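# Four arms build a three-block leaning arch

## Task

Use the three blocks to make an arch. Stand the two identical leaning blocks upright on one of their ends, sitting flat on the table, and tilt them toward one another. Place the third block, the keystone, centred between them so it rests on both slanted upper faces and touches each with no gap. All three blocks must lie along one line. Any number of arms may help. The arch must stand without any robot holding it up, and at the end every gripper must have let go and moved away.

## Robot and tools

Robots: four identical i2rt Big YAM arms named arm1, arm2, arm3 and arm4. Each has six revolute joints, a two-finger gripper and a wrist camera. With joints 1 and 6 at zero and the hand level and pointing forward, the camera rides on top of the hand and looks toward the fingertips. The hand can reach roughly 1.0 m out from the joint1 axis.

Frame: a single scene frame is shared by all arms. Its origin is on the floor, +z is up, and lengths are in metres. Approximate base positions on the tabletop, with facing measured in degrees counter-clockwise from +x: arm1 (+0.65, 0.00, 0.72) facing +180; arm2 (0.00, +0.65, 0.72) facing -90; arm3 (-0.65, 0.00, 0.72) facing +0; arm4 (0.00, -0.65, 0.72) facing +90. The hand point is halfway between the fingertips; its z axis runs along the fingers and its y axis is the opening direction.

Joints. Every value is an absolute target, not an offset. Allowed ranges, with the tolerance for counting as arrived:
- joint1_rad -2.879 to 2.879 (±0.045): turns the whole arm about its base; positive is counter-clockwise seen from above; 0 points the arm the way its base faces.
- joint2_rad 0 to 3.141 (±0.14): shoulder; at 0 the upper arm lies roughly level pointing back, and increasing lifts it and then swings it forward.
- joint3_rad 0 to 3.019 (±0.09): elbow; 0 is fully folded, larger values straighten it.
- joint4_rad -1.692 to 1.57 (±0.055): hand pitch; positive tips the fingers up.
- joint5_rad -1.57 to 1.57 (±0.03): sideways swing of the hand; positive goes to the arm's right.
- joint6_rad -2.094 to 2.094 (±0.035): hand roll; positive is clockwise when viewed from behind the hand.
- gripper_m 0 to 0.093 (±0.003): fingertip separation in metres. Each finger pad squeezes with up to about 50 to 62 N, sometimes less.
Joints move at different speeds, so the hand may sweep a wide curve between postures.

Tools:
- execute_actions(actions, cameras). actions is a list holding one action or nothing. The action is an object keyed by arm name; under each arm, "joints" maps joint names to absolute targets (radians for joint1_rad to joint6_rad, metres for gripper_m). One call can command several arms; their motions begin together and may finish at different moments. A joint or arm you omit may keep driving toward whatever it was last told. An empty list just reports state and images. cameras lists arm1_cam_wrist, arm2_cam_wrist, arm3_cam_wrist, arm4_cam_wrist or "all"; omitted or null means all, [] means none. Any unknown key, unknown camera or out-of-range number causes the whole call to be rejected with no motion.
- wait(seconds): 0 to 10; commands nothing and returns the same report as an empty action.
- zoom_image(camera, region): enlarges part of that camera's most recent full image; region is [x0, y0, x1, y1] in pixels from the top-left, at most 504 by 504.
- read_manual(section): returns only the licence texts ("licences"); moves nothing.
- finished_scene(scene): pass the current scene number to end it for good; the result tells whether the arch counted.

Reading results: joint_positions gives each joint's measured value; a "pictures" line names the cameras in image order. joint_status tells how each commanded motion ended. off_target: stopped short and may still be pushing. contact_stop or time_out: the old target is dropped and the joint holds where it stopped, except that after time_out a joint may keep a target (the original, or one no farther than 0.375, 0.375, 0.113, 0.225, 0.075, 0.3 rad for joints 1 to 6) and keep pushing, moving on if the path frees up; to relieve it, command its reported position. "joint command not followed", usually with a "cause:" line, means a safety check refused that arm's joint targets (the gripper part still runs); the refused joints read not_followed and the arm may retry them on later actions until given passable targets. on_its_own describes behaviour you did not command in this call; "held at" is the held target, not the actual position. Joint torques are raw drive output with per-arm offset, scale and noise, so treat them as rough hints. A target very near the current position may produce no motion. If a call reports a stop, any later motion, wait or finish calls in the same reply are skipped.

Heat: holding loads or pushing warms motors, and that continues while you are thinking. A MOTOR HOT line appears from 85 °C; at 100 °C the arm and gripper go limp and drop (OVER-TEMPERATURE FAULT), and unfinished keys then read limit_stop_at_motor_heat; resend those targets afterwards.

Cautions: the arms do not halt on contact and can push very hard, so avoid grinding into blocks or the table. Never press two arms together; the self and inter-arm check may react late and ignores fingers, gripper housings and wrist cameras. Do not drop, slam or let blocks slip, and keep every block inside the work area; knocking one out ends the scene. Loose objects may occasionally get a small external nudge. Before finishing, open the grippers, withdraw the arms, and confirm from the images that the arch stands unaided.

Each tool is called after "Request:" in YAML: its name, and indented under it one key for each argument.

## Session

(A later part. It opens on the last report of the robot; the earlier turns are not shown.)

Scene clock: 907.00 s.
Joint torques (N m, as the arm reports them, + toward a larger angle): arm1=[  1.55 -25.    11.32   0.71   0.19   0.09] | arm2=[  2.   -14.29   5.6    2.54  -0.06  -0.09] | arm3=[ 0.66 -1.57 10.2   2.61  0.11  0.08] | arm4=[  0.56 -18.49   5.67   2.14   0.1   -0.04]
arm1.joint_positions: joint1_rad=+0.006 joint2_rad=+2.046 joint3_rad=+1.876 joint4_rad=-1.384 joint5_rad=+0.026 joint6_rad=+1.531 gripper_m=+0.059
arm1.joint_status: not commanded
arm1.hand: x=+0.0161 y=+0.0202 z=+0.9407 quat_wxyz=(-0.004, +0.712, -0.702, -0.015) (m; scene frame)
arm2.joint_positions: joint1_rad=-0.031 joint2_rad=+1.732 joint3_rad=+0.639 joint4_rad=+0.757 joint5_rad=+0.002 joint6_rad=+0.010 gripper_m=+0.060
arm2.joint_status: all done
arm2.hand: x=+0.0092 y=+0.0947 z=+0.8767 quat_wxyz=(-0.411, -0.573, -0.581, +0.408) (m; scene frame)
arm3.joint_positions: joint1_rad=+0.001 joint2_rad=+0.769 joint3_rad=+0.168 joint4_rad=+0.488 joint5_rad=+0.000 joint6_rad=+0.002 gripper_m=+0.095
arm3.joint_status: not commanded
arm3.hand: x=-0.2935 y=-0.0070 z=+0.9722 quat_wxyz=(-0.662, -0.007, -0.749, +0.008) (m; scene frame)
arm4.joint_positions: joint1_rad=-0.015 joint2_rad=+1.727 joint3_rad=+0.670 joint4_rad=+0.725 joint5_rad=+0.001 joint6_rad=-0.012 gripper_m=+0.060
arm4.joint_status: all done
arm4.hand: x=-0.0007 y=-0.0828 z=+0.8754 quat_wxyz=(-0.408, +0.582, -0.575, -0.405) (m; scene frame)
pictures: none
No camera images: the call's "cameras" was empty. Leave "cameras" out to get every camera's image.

Request:
execute_actions:
  actions: []
  cameras: ["arm3_cam_wrist"]

Request:
zoom_image:
  camera: "arm3_cam_wrist"
  region: [80, 200, 400, 280]

Request:
zoom_image:
  camera: "arm3_cam_wrist"
  region: [90, 20, 380, 140]

Scene clock: 912.07 s.
Joint torques (N m, as the arm reports them, + toward a larger angle): arm1=[  1.53 -24.72  11.26   0.68   0.18   0.08] | arm2=[  1.81 -14.31   5.59   2.58  -0.05  -0.09] | arm3=[ 0.64 -1.51 10.2   2.63  0.11  0.09] | arm4=[  0.54 -18.64   5.63   2.17   0.11  -0.04]
arm1.joint_positions: joint1_rad=+0.006 joint2_rad=+2.046 joint3_rad=+1.876 joint4_rad=-1.384 joint5_rad=+0.026 joint6_rad=+1.531 gripper_m=+0.059
arm1.joint_status: not commanded
arm1.hand: x=+0.0161 y=+0.0202 z=+0.9407 quat_wxyz=(-0.004, +0.712, -0.702, -0.015) (m; scene frame)
arm2.joint_positions: joint1_rad=-0.031 joint2_rad=+1.732 joint3_rad=+0.639 joint4_rad=+0.757 joint5_rad=+0.002 joint6_rad=+0.010 gripper_m=+0.060
arm2.joint_status: all done
arm2.hand: x=+0.0092 y=+0.0947 z=+0.8767 quat_wxyz=(-0.411, -0.573, -0.581, +0.408) (m; scene frame)
arm3.joint_positions: joint1_rad=+0.001 joint2_rad=+0.769 joint3_rad=+0.168 joint4_rad=+0.488 joint5_rad=+0.000 joint6_rad=+0.002 gripper_m=+0.095
arm3.joint_status: not commanded
arm3.hand: x=-0.2935 y=-0.0070 z=+0.9722 quat_wxyz=(-0.662, -0.007, -0.749, +0.008) (m; scene frame)
arm4.joint_positions: joint1_rad=-0.015 joint2_rad=+1.727 joint3_rad=+0.670 joint4_rad=+0.725 joint5_rad=+0.001 joint6_rad=-0.012 gripper_m=+0.060
arm4.joint_status: all done
arm4.hand: x=-0.0007 y=-0.0828 z=+0.8754 quat_wxyz=(-0.408, +0.582, -0.575, -0.405) (m; scene frame)
pictures: arm3_cam_wrist
Images, in order (width x height): arm3_cam_wrist 504x504.

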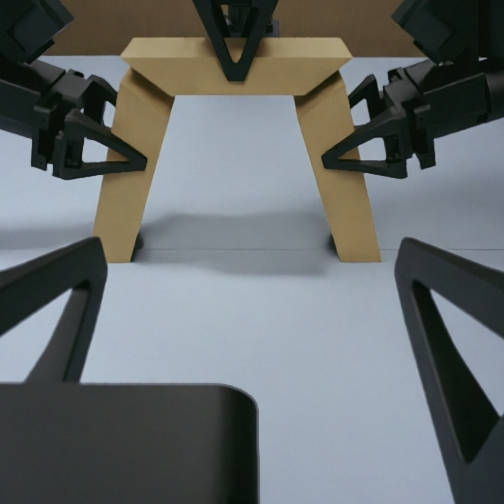

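Region (80, 200, 400, 280) of arm3_cam_wrist's 504x504 image, scaled by 1.575, with more detail than that image has; it fills the top 126 rows of this view, and the rest is white.

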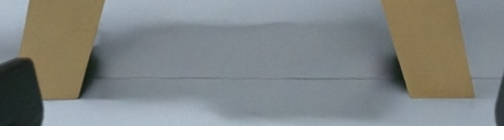

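Region (90, 20, 380, 140) of arm3_cam_wrist's 504x504 image, scaled by 1.738, with more detail than that image has; it fills the top 209 rows of this view, and the rest is white.

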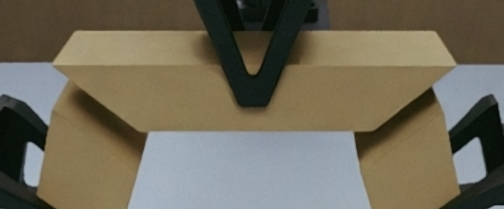

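Request:
zoom_image:
  camera: "arm3_cam_wrist"
  region: [100, 30, 200, 130]

Request:
zoom_image:
  camera: "arm3_cam_wrist"
  region: [270, 30, 370, 130]

Region (100, 30, 200, 130) of arm3_cam_wrist's 504x504 image, scaled by 5.040, with more detail than that image has.

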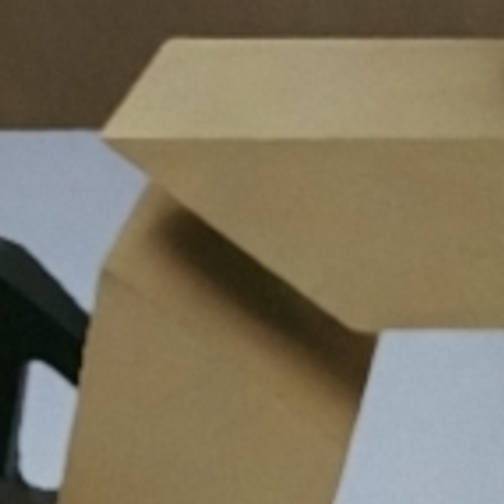

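Region (270, 30, 370, 130) of arm3_cam_wrist's 504x504 image, scaled by 5.040, with more detail than that image has.

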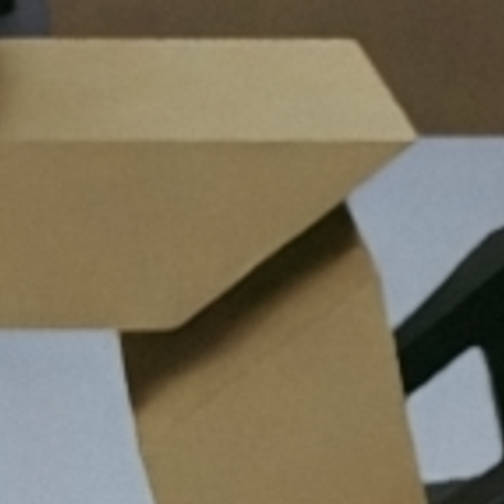

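Request:
execute_actions:
  actions:
    - {"arm1":{"joints":{"joint2_rad":2.06}},"arm2":{"joints":{"joint2_rad":1.735,"joint4_rad":0.765}},"arm4":{"joints":{"joint2_rad":1.73,"joint4_rad":0.73}}}
  cameras: ["arm3_cam_wrist"]

Scene clock: 941.43 s.
Joint torques (N m, as the arm reports them, + toward a larger angle): arm1=[  1.54 -24.03  11.25   0.73   0.19   0.09] | arm2=[  1.8  -11.62   5.58   2.14  -0.04  -0.08] | arm3=[ 0.43 -1.66 10.2   2.64  0.11  0.08] | arm4=[  0.57 -13.32   5.61   1.65   0.1   -0.03]
arm1.joint_positions: joint1_rad=+0.006 joint2_rad=+2.056 joint3_rad=+1.876 joint4_rad=-1.384 joint5_rad=+0.026 joint6_rad=+1.531 gripper_m=+0.059
arm1.joint_status: all done
arm1.hand: x=+0.0161 y=+0.0202 z=+0.9346 quat_wxyz=(-0.008, +0.713, -0.702, -0.011) (m; scene frame)
arm2.joint_positions: joint1_rad=-0.031 joint2_rad=+1.732 joint3_rad=+0.639 joint4_rad=+0.757 joint5_rad=+0.002 joint6_rad=+0.010 gripper_m=+0.060
arm2.joint_status: all done
arm2.hand: x=+0.0092 y=+0.0947 z=+0.8767 quat_wxyz=(-0.411, -0.573, -0.581, +0.408) (m; scene frame)
arm3.joint_positions: joint1_rad=+0.001 joint2_rad=+0.769 joint3_rad=+0.168 joint4_rad=+0.488 joint5_rad=+0.000 joint6_rad=+0.002 gripper_m=+0.095
arm3.joint_status: not commanded
arm3.hand: x=-0.2935 y=-0.0070 z=+0.9722 quat_wxyz=(-0.662, -0.007, -0.749, +0.008) (m; scene frame)
arm4.joint_positions: joint1_rad=-0.015 joint2_rad=+1.727 joint3_rad=+0.670 joint4_rad=+0.725 joint5_rad=+0.001 joint6_rad=-0.012 gripper_m=+0.060
arm4.joint_status: all done
arm4.hand: x=-0.0007 y=-0.0828 z=+0.8754 quat_wxyz=(-0.408, +0.582, -0.575, -0.405) (m; scene frame)
pictures: arm3_cam_wrist
Images, in order (width x height): arm3_cam_wrist 504x504.

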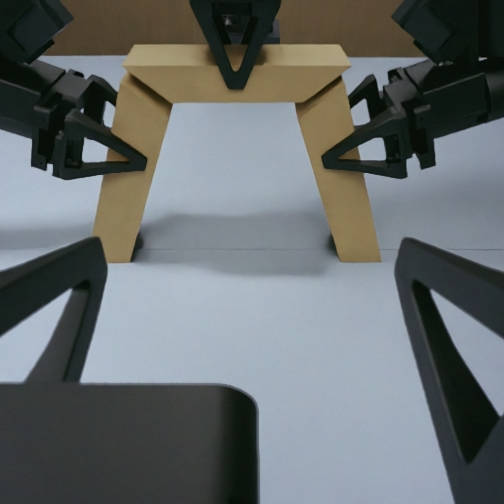

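Request:
zoom_image:
  camera: "arm3_cam_wrist"
  region: [100, 30, 200, 130]

Request:
zoom_image:
  camera: "arm3_cam_wrist"
  region: [270, 30, 370, 130]

Region (100, 30, 200, 130) of arm3_cam_wrist's 504x504 image, scaled by 5.040, with more detail than that image has.

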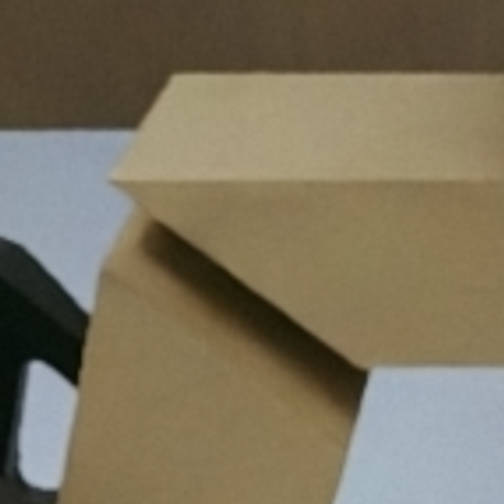

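Region (270, 30, 370, 130) of arm3_cam_wrist's 504x504 image, scaled by 5.040, with more detail than that image has.

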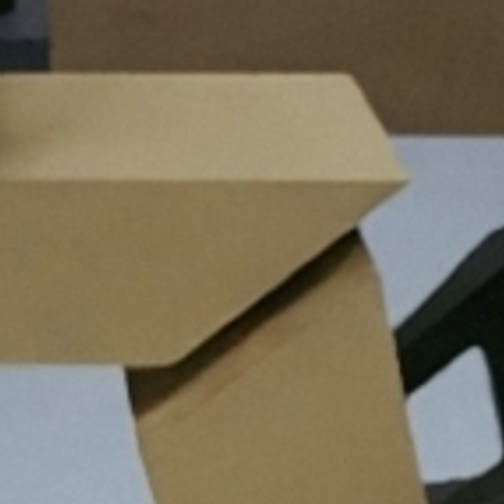

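Request:
execute_actions:
  actions:
    - {"arm1":{"joints":{"joint1_rad":-0.010,"joint4_rad":-1.365}}}
  cameras: ["arm3_cam_wrist"]

Scene clock: 961.20 s.
Joint torques (N m, as the arm reports them, + toward a larger angle): arm1=[  0.49 -24.06  11.28   0.7    0.18   0.09] | arm2=[  1.77 -11.62   5.63   2.17  -0.05  -0.08] | arm3=[ 0.53 -1.48 10.21  2.63  0.11  0.08] | arm4=[  0.61 -13.41   5.65   1.72   0.1   -0.03]
arm1.joint_positions: joint1_rad=-0.001 joint2_rad=+2.056 joint3_rad=+1.876 joint4_rad=-1.377 joint5_rad=+0.026 joint6_rad=+1.531 gripper_m=+0.059
arm1.joint_status: all done
arm1.hand: x=+0.0146 y=+0.0247 z=+0.9346 quat_wxyz=(-0.005, +0.710, -0.704, -0.014) (m; scene frame)
arm2.joint_positions: joint1_rad=-0.031 joint2_rad=+1.732 joint3_rad=+0.639 joint4_rad=+0.757 joint5_rad=+0.002 joint6_rad=+0.010 gripper_m=+0.060
arm2.joint_status: not commanded
arm2.hand: x=+0.0092 y=+0.0947 z=+0.8767 quat_wxyz=(-0.411, -0.573, -0.581, +0.408) (m; scene frame)
arm3.joint_positions: joint1_rad=+0.001 joint2_rad=+0.769 joint3_rad=+0.168 joint4_rad=+0.488 joint5_rad=+0.000 joint6_rad=+0.002 gripper_m=+0.095
arm3.joint_status: not commanded
arm3.hand: x=-0.2935 y=-0.0070 z=+0.9722 quat_wxyz=(-0.662, -0.007, -0.749, +0.008) (m; scene frame)
arm4.joint_positions: joint1_rad=-0.015 joint2_rad=+1.727 joint3_rad=+0.670 joint4_rad=+0.725 joint5_rad=+0.001 joint6_rad=-0.012 gripper_m=+0.060
arm4.joint_status: not commanded
arm4.hand: x=-0.0007 y=-0.0828 z=+0.8754 quat_wxyz=(-0.408, +0.582, -0.575, -0.405) (m; scene frame)
pictures: arm3_cam_wrist
Images, in order (width x height): arm3_cam_wrist 504x504.

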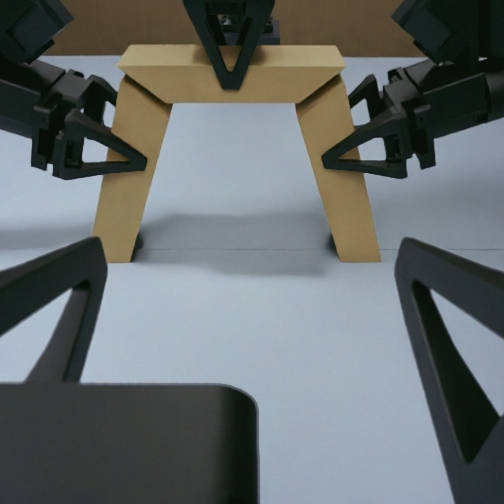

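Request:
execute_actions:
  actions:
    - {"arm1":{"joints":{"joint2_rad":2.072}}}

Request:
zoom_image:
  camera: "arm3_cam_wrist"
  region: [100, 30, 200, 130]

Request:
zoom_image:
  camera: "arm3_cam_wrist"
  region: [270, 30, 370, 130]

Scene clock: 966.90 s.
Joint torques (N m, as the arm reports them, + toward a larger angle): arm1=[  0.19 -23.94  11.29   0.69   0.18   0.08] | arm2=[  1.74 -11.74   5.61   2.15  -0.06  -0.1 ] | arm3=[ 0.6  -1.55 10.24  2.63  0.11  0.08] | arm4=[  0.68 -13.38   5.64   1.68   0.11  -0.03]
arm1.joint_positions: joint1_rad=-0.001 joint2_rad=+2.070 joint3_rad=+1.876 joint4_rad=-1.376 joint5_rad=+0.026 joint6_rad=+1.531 gripper_m=+0.059
arm1.joint_status: all done
arm1.hand: x=+0.0147 y=+0.0247 z=+0.9264 quat_wxyz=(-0.010, +0.710, -0.704, -0.009) (m; scene frame)
arm2.joint_positions: joint1_rad=-0.031 joint2_rad=+1.732 joint3_rad=+0.639 joint4_rad=+0.757 joint5_rad=+0.002 joint6_rad=+0.010 gripper_m=+0.060
arm2.joint_status: not commanded
arm2.hand: x=+0.0092 y=+0.0947 z=+0.8767 quat_wxyz=(-0.411, -0.573, -0.581, +0.408) (m; scene frame)
arm3.joint_positions: joint1_rad=+0.001 joint2_rad=+0.769 joint3_rad=+0.168 joint4_rad=+0.488 joint5_rad=+0.000 joint6_rad=+0.002 gripper_m=+0.095
arm3.joint_status: not commanded
arm3.hand: x=-0.2935 y=-0.0070 z=+0.9722 quat_wxyz=(-0.662, -0.007, -0.749, +0.008) (m; scene frame)
arm4.joint_positions: joint1_rad=-0.015 joint2_rad=+1.727 joint3_rad=+0.670 joint4_rad=+0.725 joint5_rad=+0.001 joint6_rad=-0.012 gripper_m=+0.060
arm4.joint_status: not commanded
arm4.hand: x=-0.0007 y=-0.0828 z=+0.8754 quat_wxyz=(-0.408, +0.582, -0.575, -0.405) (m; scene frame)
pictures: arm1_cam_wrist, arm2_cam_wrist, arm3_cam_wrist, arm4_cam_wrist
Images, in order (width x height): arm1_cam_wrist 504x504, arm2_cam_wrist 504x504, arm3_cam_wrist 504x504, arm4_cam_wrist 504x504.

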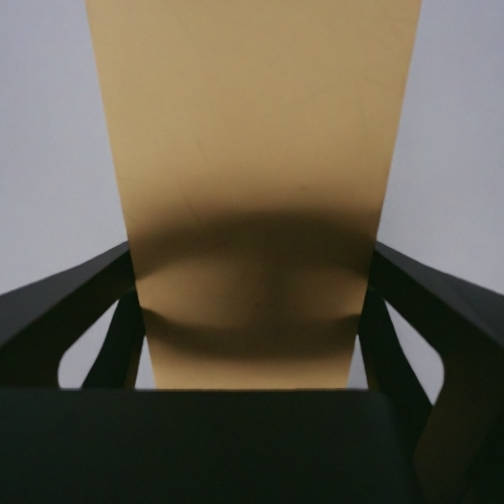

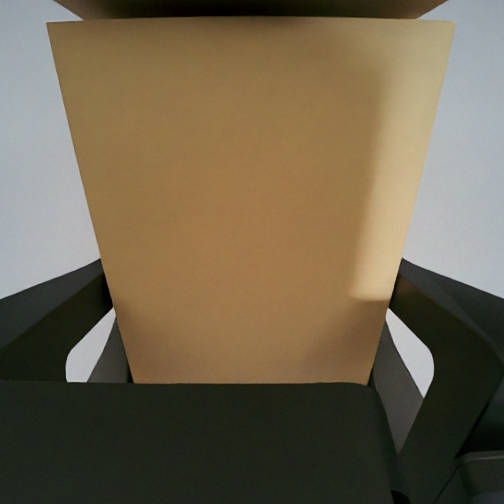

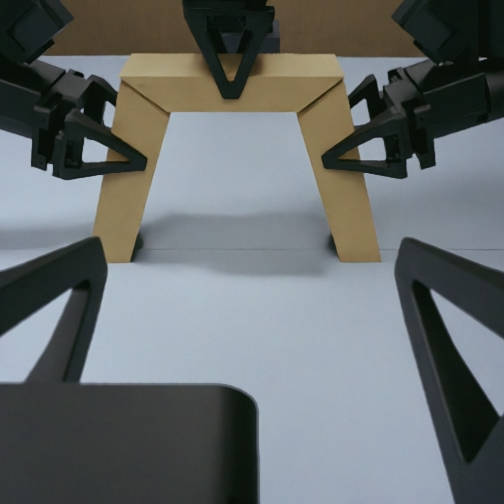

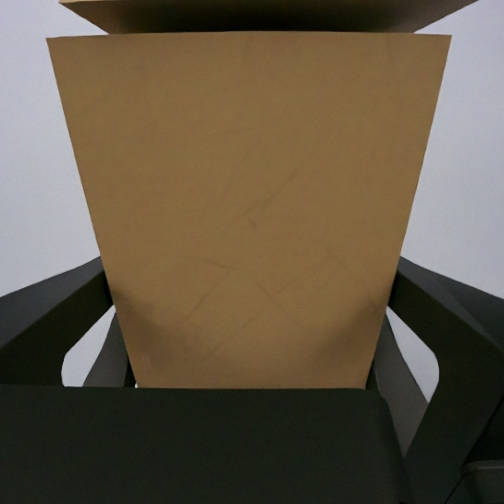

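Region (100, 30, 200, 130) of arm3_cam_wrist's 504x504 image, scaled by 5.040, with more detail than that image has.

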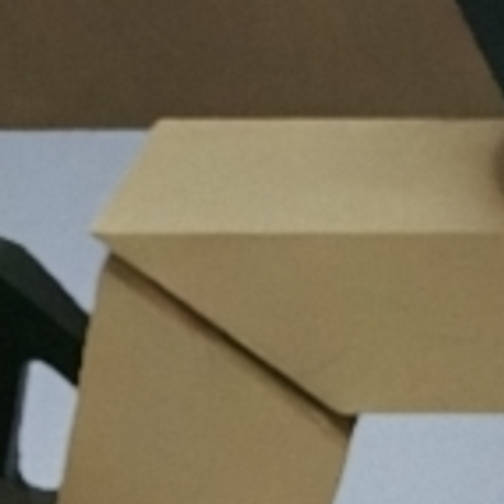

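Region (270, 30, 370, 130) of arm3_cam_wrist's 504x504 image, scaled by 5.040, with more detail than that image has.

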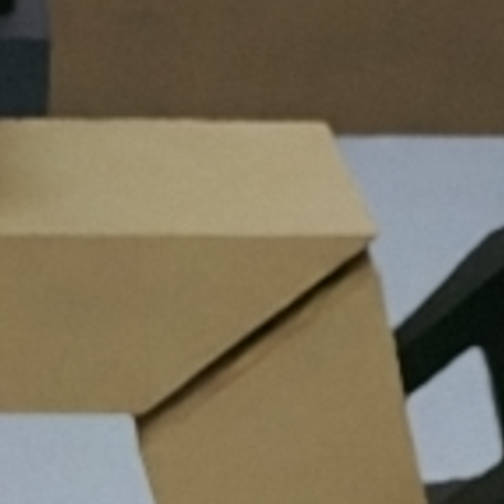

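Request:
zoom_image:
  camera: "arm4_cam_wrist"
  region: [0, 0, 504, 70]

Request:
zoom_image:
  camera: "arm2_cam_wrist"
  region: [0, 0, 504, 70]

Region (0, 0, 504, 70) of arm4_cam_wrist's 504x504 image, scaled by 1.000; it fills the top 70 rows of this view, and the rest is white.

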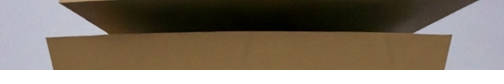

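Region (0, 0, 504, 70) of arm2_cam_wrist's 504x504 image, scaled by 1.000; it fills the top 70 rows of this view, and the rest is white.

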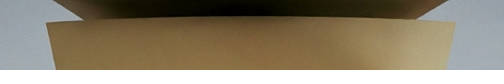

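Request:
execute_actions:
  actions:
    - {"arm1":{"joints":{"joint6_rad":1.552,"joint2_rad":2.078}}}

Request:
zoom_image:
  camera: "arm3_cam_wrist"
  region: [100, 30, 200, 130]

Request:
zoom_image:
  camera: "arm3_cam_wrist"
  region: [270, 30, 370, 130]

Scene clock: 986.63 s.
Joint torques (N m, as the arm reports them, + toward a larger angle): arm1=[  0.27 -23.91  11.17   0.64   0.19   0.1 ] | arm2=[  1.85 -11.56   5.6    2.15  -0.06  -0.08] | arm3=[ 0.55 -1.58 10.23  2.63  0.11  0.08] | arm4=[  0.51 -13.36   5.65   1.73   0.11  -0.03]
arm1.joint_positions: joint1_rad=-0.001 joint2_rad=+2.072 joint3_rad=+1.876 joint4_rad=-1.376 joint5_rad=+0.026 joint6_rad=+1.543 gripper_m=+0.059
arm1.joint_status: all done
arm1.hand: x=+0.0148 y=+0.0247 z=+0.9252 quat_wxyz=(-0.010, +0.706, -0.708, -0.008) (m; scene frame)
arm2.joint_positions: joint1_rad=-0.031 joint2_rad=+1.732 joint3_rad=+0.639 joint4_rad=+0.757 joint5_rad=+0.002 joint6_rad=+0.010 gripper_m=+0.060
arm2.joint_status: not commanded
arm2.hand: x=+0.0092 y=+0.0947 z=+0.8767 quat_wxyz=(-0.411, -0.573, -0.581, +0.408) (m; scene frame)
arm3.joint_positions: joint1_rad=+0.001 joint2_rad=+0.769 joint3_rad=+0.168 joint4_rad=+0.488 joint5_rad=+0.000 joint6_rad=+0.002 gripper_m=+0.095
arm3.joint_status: not commanded
arm3.hand: x=-0.2935 y=-0.0070 z=+0.9722 quat_wxyz=(-0.662, -0.007, -0.749, +0.008) (m; scene frame)
arm4.joint_positions: joint1_rad=-0.015 joint2_rad=+1.727 joint3_rad=+0.670 joint4_rad=+0.725 joint5_rad=+0.001 joint6_rad=-0.012 gripper_m=+0.060
arm4.joint_status: not commanded
arm4.hand: x=-0.0007 y=-0.0828 z=+0.8754 quat_wxyz=(-0.408, +0.582, -0.575, -0.405) (m; scene frame)
pictures: arm1_cam_wrist, arm2_cam_wrist, arm3_cam_wrist, arm4_cam_wrist
Images, in order (width x height): arm1_cam_wrist 504x504, arm2_cam_wrist 504x504, arm3_cam_wrist 504x504, arm4_cam_wrist 504x504.

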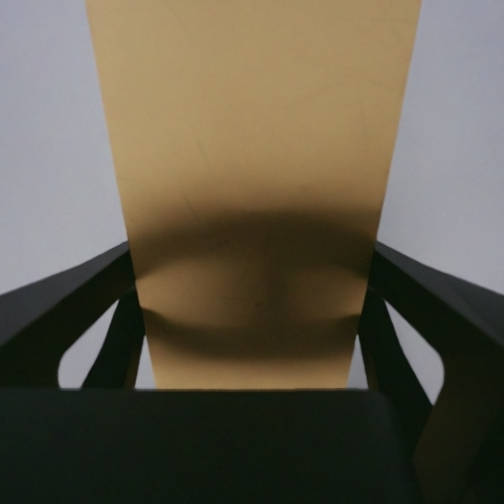

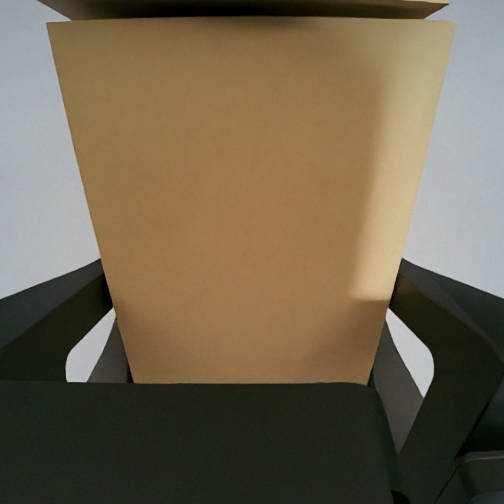

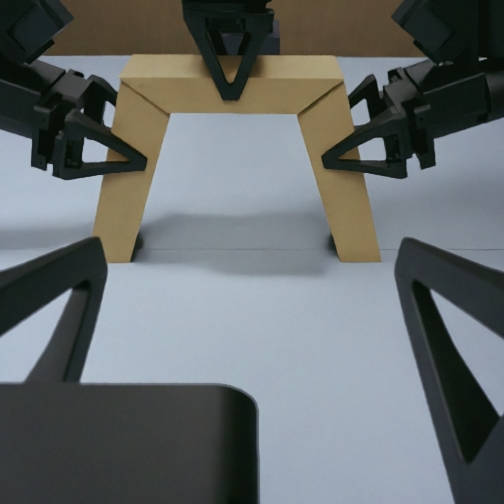

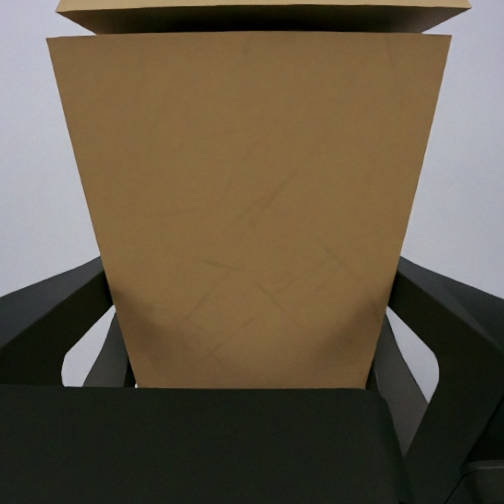

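Region (100, 30, 200, 130) of arm3_cam_wrist's 504x504 image, scaled by 5.040, with more detail than that image has.

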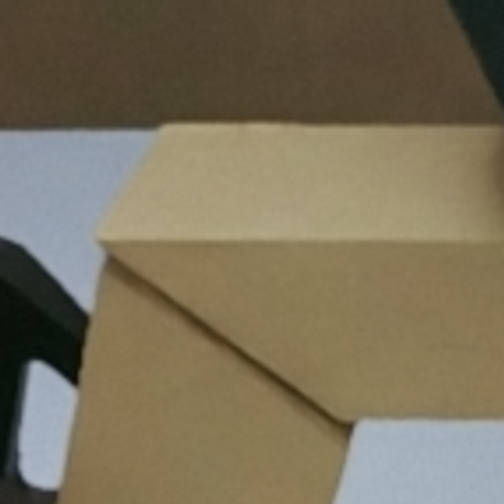

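Region (270, 30, 370, 130) of arm3_cam_wrist's 504x504 image, scaled by 5.040, with more detail than that image has.

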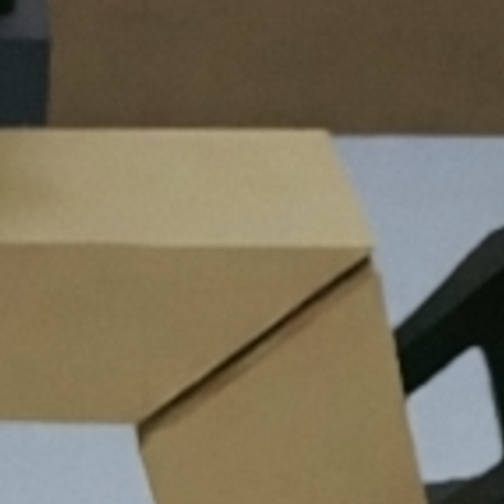

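Request:
execute_actions:
  actions:
    - {"arm1":{"joints":{"joint4_rad":-1.357,"joint2_rad":2.086}}}

Request:
zoom_image:
  camera: "arm3_cam_wrist"
  region: [100, 30, 200, 130]

Request:
zoom_image:
  camera: "arm3_cam_wrist"
  region: [270, 30, 370, 130]

Scene clock: 996.77 s.
Joint torques (N m, as the arm reports them, + toward a larger angle): arm1=[  0.13 -23.92  11.21   0.64   0.15   0.08] | arm2=[  1.78 -11.65   5.62   2.16  -0.06  -0.09] | arm3=[ 0.5  -1.5  10.22  2.63  0.1   0.08] | arm4=[  0.53 -13.31   5.67   1.69   0.1   -0.03]
arm1.joint_positions: joint1_rad=-0.001 joint2_rad=+2.077 joint3_rad=+1.876 joint4_rad=-1.368 joint5_rad=+0.027 joint6_rad=+1.544 gripper_m=+0.059
arm1.joint_status: all done
arm1.hand: x=+0.0129 y=+0.0249 z=+0.9219 quat_wxyz=(-0.010, +0.706, -0.708, -0.010) (m; scene frame)
arm2.joint_positions: joint1_rad=-0.031 joint2_rad=+1.732 joint3_rad=+0.639 joint4_rad=+0.757 joint5_rad=+0.002 joint6_rad=+0.010 gripper_m=+0.060
arm2.joint_status: not commanded
arm2.hand: x=+0.0092 y=+0.0947 z=+0.8767 quat_wxyz=(-0.411, -0.573, -0.581, +0.408) (m; scene frame)
arm3.joint_positions: joint1_rad=+0.001 joint2_rad=+0.769 joint3_rad=+0.168 joint4_rad=+0.488 joint5_rad=+0.000 joint6_rad=+0.002 gripper_m=+0.095
arm3.joint_status: not commanded
arm3.hand: x=-0.2935 y=-0.0070 z=+0.9722 quat_wxyz=(-0.662, -0.007, -0.749, +0.008) (m; scene frame)
arm4.joint_positions: joint1_rad=-0.015 joint2_rad=+1.727 joint3_rad=+0.670 joint4_rad=+0.725 joint5_rad=+0.001 joint6_rad=-0.012 gripper_m=+0.060
arm4.joint_status: not commanded
arm4.hand: x=-0.0007 y=-0.0828 z=+0.8754 quat_wxyz=(-0.408, +0.582, -0.575, -0.405) (m; scene frame)
pictures: arm1_cam_wrist, arm2_cam_wrist, arm3_cam_wrist, arm4_cam_wrist
Images, in order (width x height): arm1_cam_wrist 504x504, arm2_cam_wrist 504x504, arm3_cam_wrist 504x504, arm4_cam_wrist 504x504.

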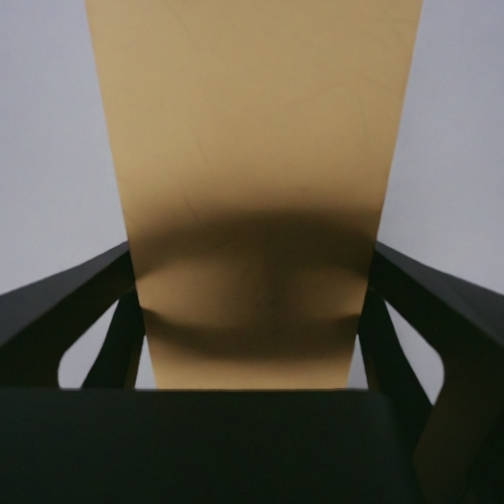

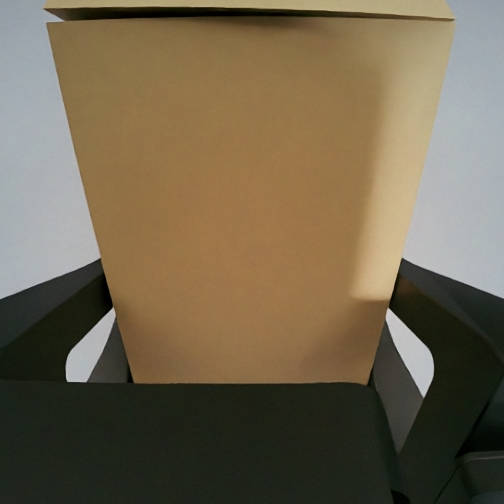

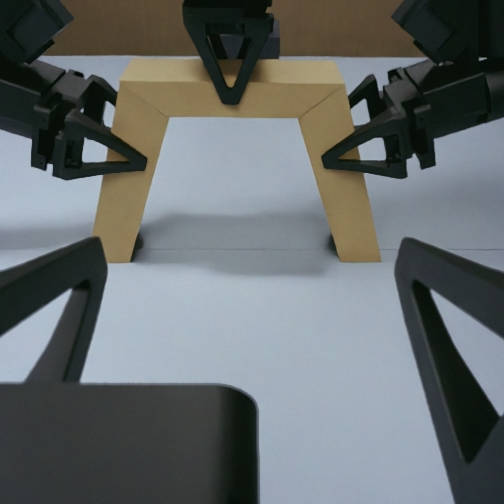

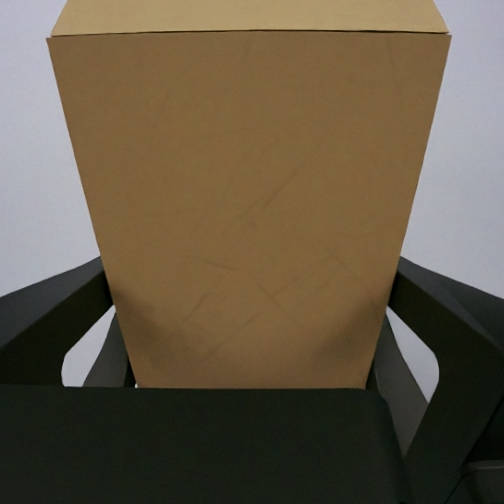

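Region (100, 30, 200, 130) of arm3_cam_wrist's 504x504 image, scaled by 5.040, with more detail than that image has.

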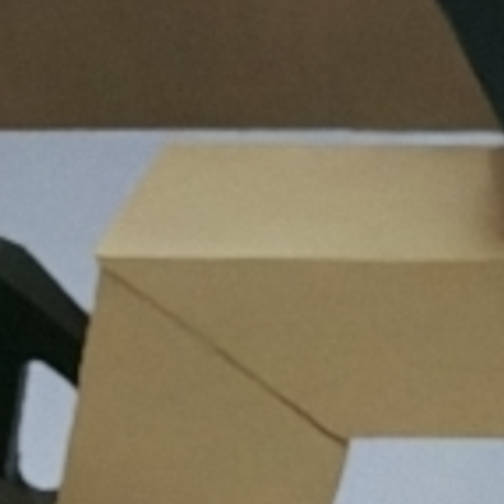

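Region (270, 30, 370, 130) of arm3_cam_wrist's 504x504 image, scaled by 5.040, with more detail than that image has.

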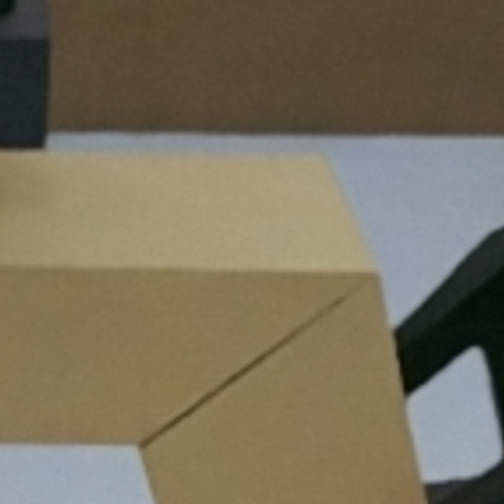

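Request:
execute_actions:
  actions:
    - {"arm1":{"joints":{"joint2_rad":2.091}},"arm2":{"joints":{"joint2_rad":1.745,"joint3_rad":0.655}},"arm4":{"joints":{"joint2_rad":1.741,"joint3_rad":0.688}}}

Request:
zoom_image:
  camera: "arm3_cam_wrist"
  region: [90, 30, 380, 130]

Scene clock: 1014.23 s.
Joint torques (N m, as the arm reports them, + toward a larger angle): arm1=[  0.11 -23.32  11.26   0.66   0.15   0.07] | arm2=[  1.89 -10.85   6.63   2.13  -0.06  -0.08] | arm3=[ 0.56 -1.52 10.22  2.63  0.1   0.08] | arm4=[  0.54 -12.47   6.03   1.71   0.11  -0.03]
arm1.joint_positions: joint1_rad=-0.001 joint2_rad=+2.077 joint3_rad=+1.876 joint4_rad=-1.368 joint5_rad=+0.027 joint6_rad=+1.544 gripper_m=+0.059
arm1.joint_status: all done
arm1.hand: x=+0.0129 y=+0.0249 z=+0.9219 quat_wxyz=(-0.010, +0.706, -0.708, -0.010) (m; scene frame)
arm2.joint_positions: joint1_rad=-0.031 joint2_rad=+1.733 joint3_rad=+0.639 joint4_rad=+0.757 joint5_rad=+0.002 joint6_rad=+0.010 gripper_m=+0.060
arm2.joint_status: all done
arm2.hand: x=+0.0092 y=+0.0948 z=+0.8765 quat_wxyz=(-0.410, -0.573, -0.581, +0.407) (m; scene frame)
arm3.joint_positions: joint1_rad=+0.001 joint2_rad=+0.769 joint3_rad=+0.168 joint4_rad=+0.488 joint5_rad=+0.000 joint6_rad=+0.002 gripper_m=+0.095
arm3.joint_status: not commanded
arm3.hand: x=-0.2935 y=-0.0070 z=+0.9722 quat_wxyz=(-0.662, -0.007, -0.749, +0.008) (m; scene frame)
arm4.joint_positions: joint1_rad=-0.015 joint2_rad=+1.728 joint3_rad=+0.670 joint4_rad=+0.725 joint5_rad=+0.001 joint6_rad=-0.012 gripper_m=+0.060
arm4.joint_status: all done
arm4.hand: x=-0.0007 y=-0.0829 z=+0.8750 quat_wxyz=(-0.408, +0.582, -0.575, -0.405) (m; scene frame)
pictures: arm1_cam_wrist, arm2_cam_wrist, arm3_cam_wrist, arm4_cam_wrist
Images, in order (width x height): arm1_cam_wrist 504x504, arm2_cam_wrist 504x504, arm3_cam_wrist 504x504, arm4_cam_wrist 504x504.

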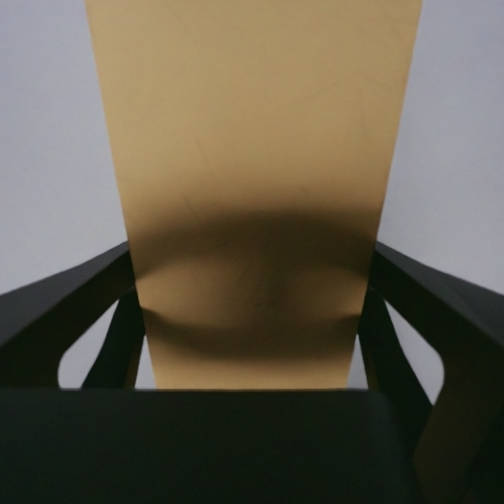

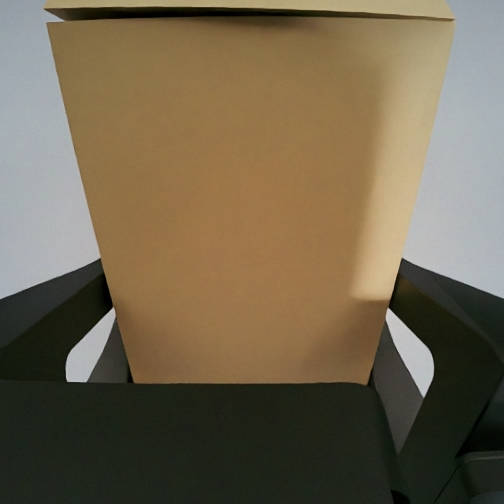

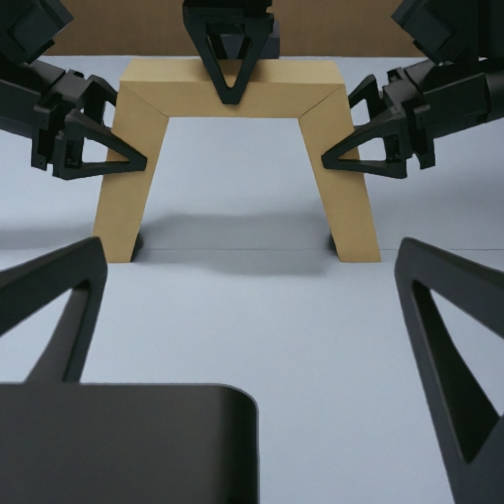

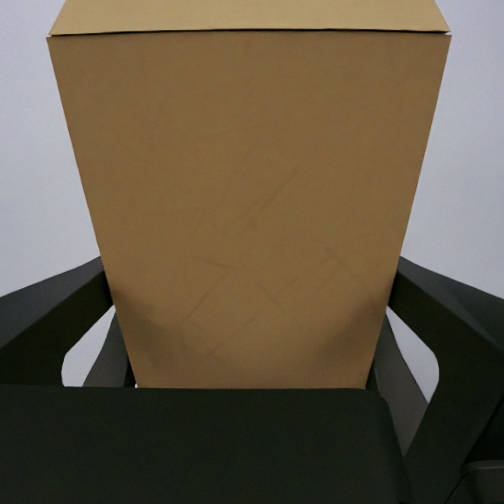

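Region (90, 30, 380, 130) of arm3_cam_wrist's 504x504 image, scaled by 1.738, with more detail than that image has; it fills the top 174 rows of this view, and the rest is white.

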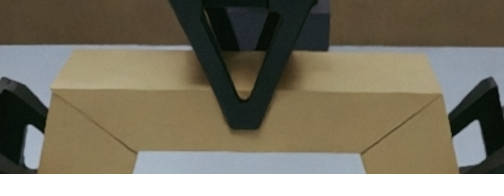

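Request:
execute_actions:
  actions:
    - {"arm1":{"joints":{"joint2_rad":2.078,"gripper_m":0.093}}}

Request:
zoom_image:
  camera: "arm3_cam_wrist"
  region: [90, 30, 380, 130]

Scene clock: 1033.53 s.
Joint torques (N m, as the arm reports them, + toward a larger angle): arm1=[  0.25 -24.53  11.13   0.64   0.15   0.07] | arm2=[  1.77 -10.91   6.63   2.14  -0.06  -0.09] | arm3=[ 0.52 -1.56 10.21  2.64  0.11  0.08] | arm4=[  0.58 -12.41   6.05   1.73   0.09  -0.05]
arm1.joint_positions: joint1_rad=-0.001 joint2_rad=+2.077 joint3_rad=+1.876 joint4_rad=-1.368 joint5_rad=+0.027 joint6_rad=+1.544 gripper_m=+0.093
arm1.joint_status: all done
arm1.hand: x=+0.0129 y=+0.0252 z=+0.9219 quat_wxyz=(-0.010, +0.706, -0.709, -0.010) (m; scene frame)
arm2.joint_positions: joint1_rad=-0.031 joint2_rad=+1.733 joint3_rad=+0.639 joint4_rad=+0.757 joint5_rad=+0.002 joint6_rad=+0.010 gripper_m=+0.060
arm2.joint_status: not commanded
arm2.hand: x=+0.0092 y=+0.0948 z=+0.8765 quat_wxyz=(-0.410, -0.573, -0.581, +0.407) (m; scene frame)
arm3.joint_positions: joint1_rad=+0.001 joint2_rad=+0.769 joint3_rad=+0.168 joint4_rad=+0.488 joint5_rad=+0.000 joint6_rad=+0.002 gripper_m=+0.095
arm3.joint_status: not commanded
arm3.hand: x=-0.2935 y=-0.0070 z=+0.9722 quat_wxyz=(-0.662, -0.007, -0.749, +0.008) (m; scene frame)
arm4.joint_positions: joint1_rad=-0.015 joint2_rad=+1.728 joint3_rad=+0.670 joint4_rad=+0.725 joint5_rad=+0.001 joint6_rad=-0.010 gripper_m=+0.060
arm4.joint_status: not commanded
arm4.hand: x=-0.0007 y=-0.0829 z=+0.8750 quat_wxyz=(-0.408, +0.582, -0.575, -0.405) (m; scene frame)
pictures: arm1_cam_wrist, arm2_cam_wrist, arm3_cam_wrist, arm4_cam_wrist
Images, in order (width x height): arm1_cam_wrist 504x504, arm2_cam_wrist 504x504, arm3_cam_wrist 504x504, arm4_cam_wrist 504x504.

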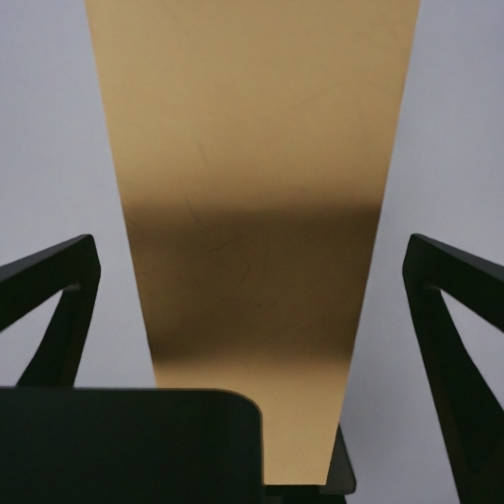

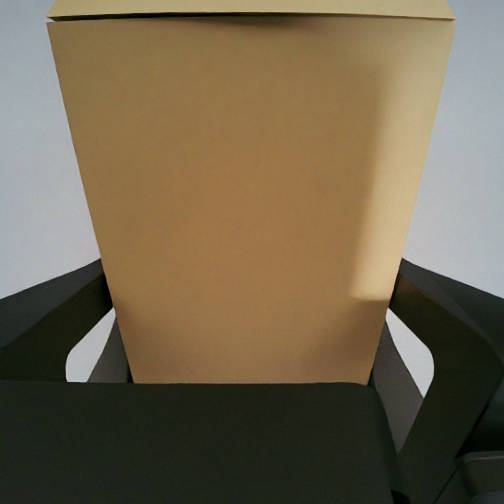

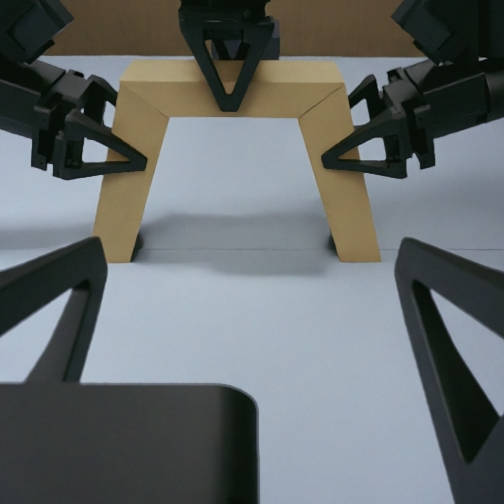

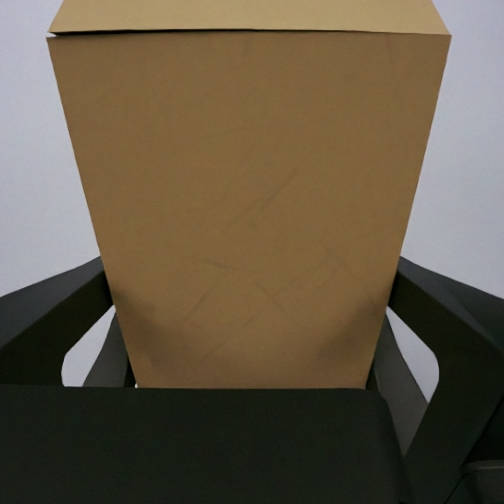

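Region (90, 30, 380, 130) of arm3_cam_wrist's 504x504 image, scaled by 1.738, with more detail than that image has; it fills the top 174 rows of this view, and the rest is white.

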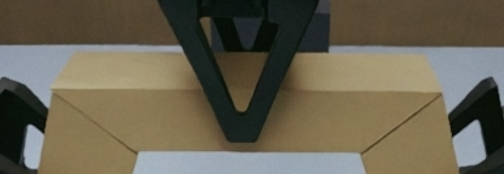

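Request:
execute_actions:
  actions:
    - {"arm1":{"joints":{"joint2_rad":1.98}},"arm2":{"joints":{"gripper_m":0.093}},"arm4":{"joints":{"gripper_m":0.093}}}

Request:
zoom_image:
  camera: "arm3_cam_wrist"
  region: [80, 30, 400, 280]

Scene clock: 1041.03 s.
Joint torques (N m, as the arm reports them, + toward a larger angle): arm1=[  0.46 -22.36  11.62   0.91   0.15   0.06] | arm2=[  1.82 -10.75   6.73   2.13  -0.05  -0.09] | arm3=[ 0.63 -1.56 10.22  2.66  0.11  0.09] | arm4=[  0.55 -12.35   6.16   1.64   0.1   -0.04]
arm1.joint_positions: joint1_rad=-0.001 joint2_rad=+1.968 joint3_rad=+1.876 joint4_rad=-1.368 joint5_rad=+0.027 joint6_rad=+1.544 gripper_m=+0.093
arm1.joint_status: all done
arm1.hand: x=+0.0139 y=+0.0251 z=+0.9893 quat_wxyz=(+0.028, +0.704, -0.708, -0.049) (m; scene frame)
arm2.joint_positions: joint1_rad=-0.031 joint2_rad=+1.733 joint3_rad=+0.639 joint4_rad=+0.757 joint5_rad=+0.002 joint6_rad=+0.010 gripper_m=+0.093
arm2.joint_status: all done
arm2.hand: x=+0.0092 y=+0.0948 z=+0.8765 quat_wxyz=(-0.410, -0.573, -0.581, +0.407) (m; scene frame)
arm3.joint_positions: joint1_rad=+0.001 joint2_rad=+0.769 joint3_rad=+0.168 joint4_rad=+0.488 joint5_rad=+0.000 joint6_rad=+0.002 gripper_m=+0.095
arm3.joint_status: not commanded
arm3.hand: x=-0.2935 y=-0.0070 z=+0.9722 quat_wxyz=(-0.662, -0.007, -0.749, +0.008) (m; scene frame)
arm4.joint_positions: joint1_rad=-0.014 joint2_rad=+1.728 joint3_rad=+0.670 joint4_rad=+0.725 joint5_rad=+0.001 joint6_rad=-0.010 gripper_m=+0.093
arm4.joint_status: all done
arm4.hand: x=-0.0012 y=-0.0829 z=+0.8750 quat_wxyz=(-0.408, +0.582, -0.575, -0.405) (m; scene frame)
pictures: arm1_cam_wrist, arm2_cam_wrist, arm3_cam_wrist, arm4_cam_wrist
Images, in order (width x height): arm1_cam_wrist 504x504, arm2_cam_wrist 504x504, arm3_cam_wrist 504x504, arm4_cam_wrist 504x504.

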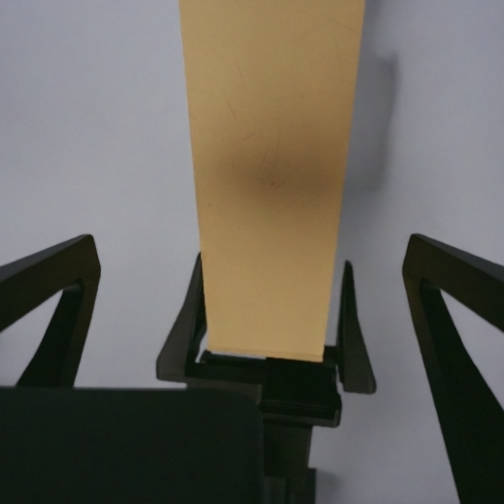

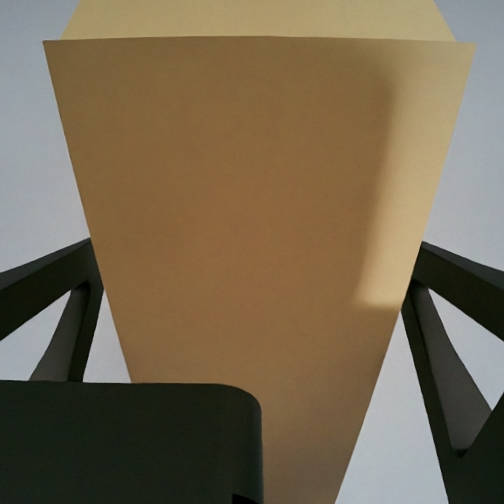

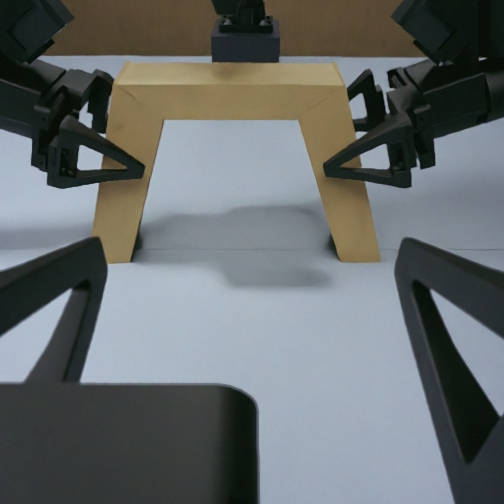

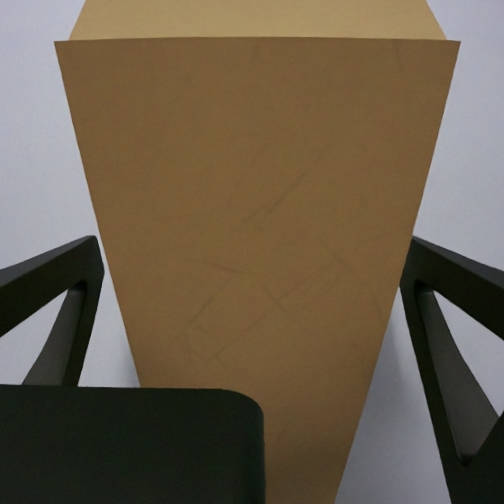

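Region (80, 30, 400, 280) of arm3_cam_wrist's 504x504 image, scaled by 1.575, with more detail than that image has; it fills the top 394 rows of this view, and the rest is white.

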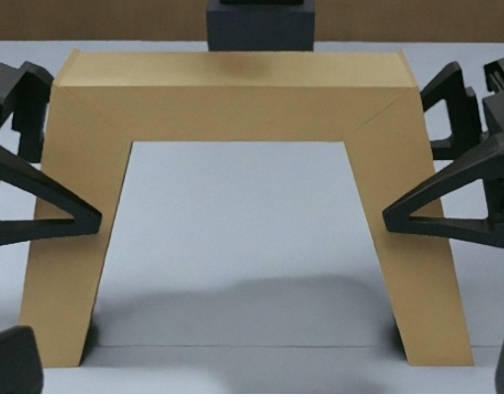

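Request:
zoom_image:
  camera: "arm3_cam_wrist"
  region: [100, 40, 200, 140]

Request:
zoom_image:
  camera: "arm3_cam_wrist"
  region: [270, 40, 370, 140]

Request:
zoom_image:
  camera: "arm3_cam_wrist"
  region: [80, 220, 180, 280]

Request:
zoom_image:
  camera: "arm3_cam_wrist"
  region: [310, 220, 410, 280]

Region (100, 40, 200, 140) of arm3_cam_wrist's 504x504 image, scaled by 5.040, with more detail than that image has.

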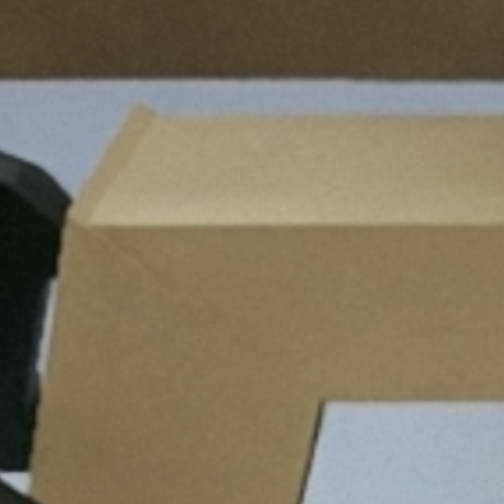

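Region (270, 40, 370, 140) of arm3_cam_wrist's 504x504 image, scaled by 5.040, with more detail than that image has.

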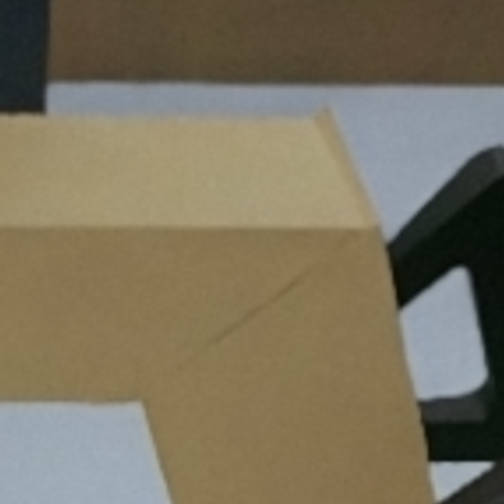

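Region (80, 220, 180, 280) of arm3_cam_wrist's 504x504 image, scaled by 5.040, with more detail than that image has; it fills the top 302 rows of this view, and the rest is white.

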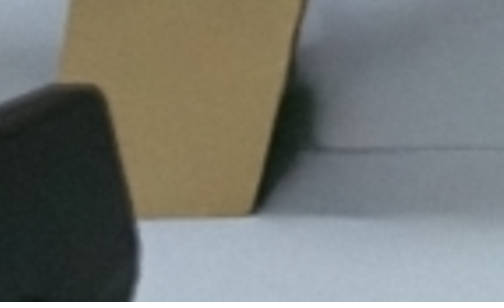

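Region (310, 220, 410, 280) of arm3_cam_wrist's 504x504 image, scaled by 5.040, with more detail than that image has; it fills the top 302 rows of this view, and the rest is white.

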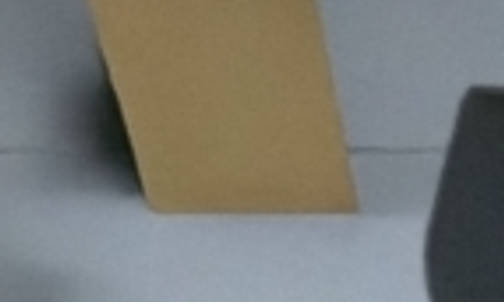

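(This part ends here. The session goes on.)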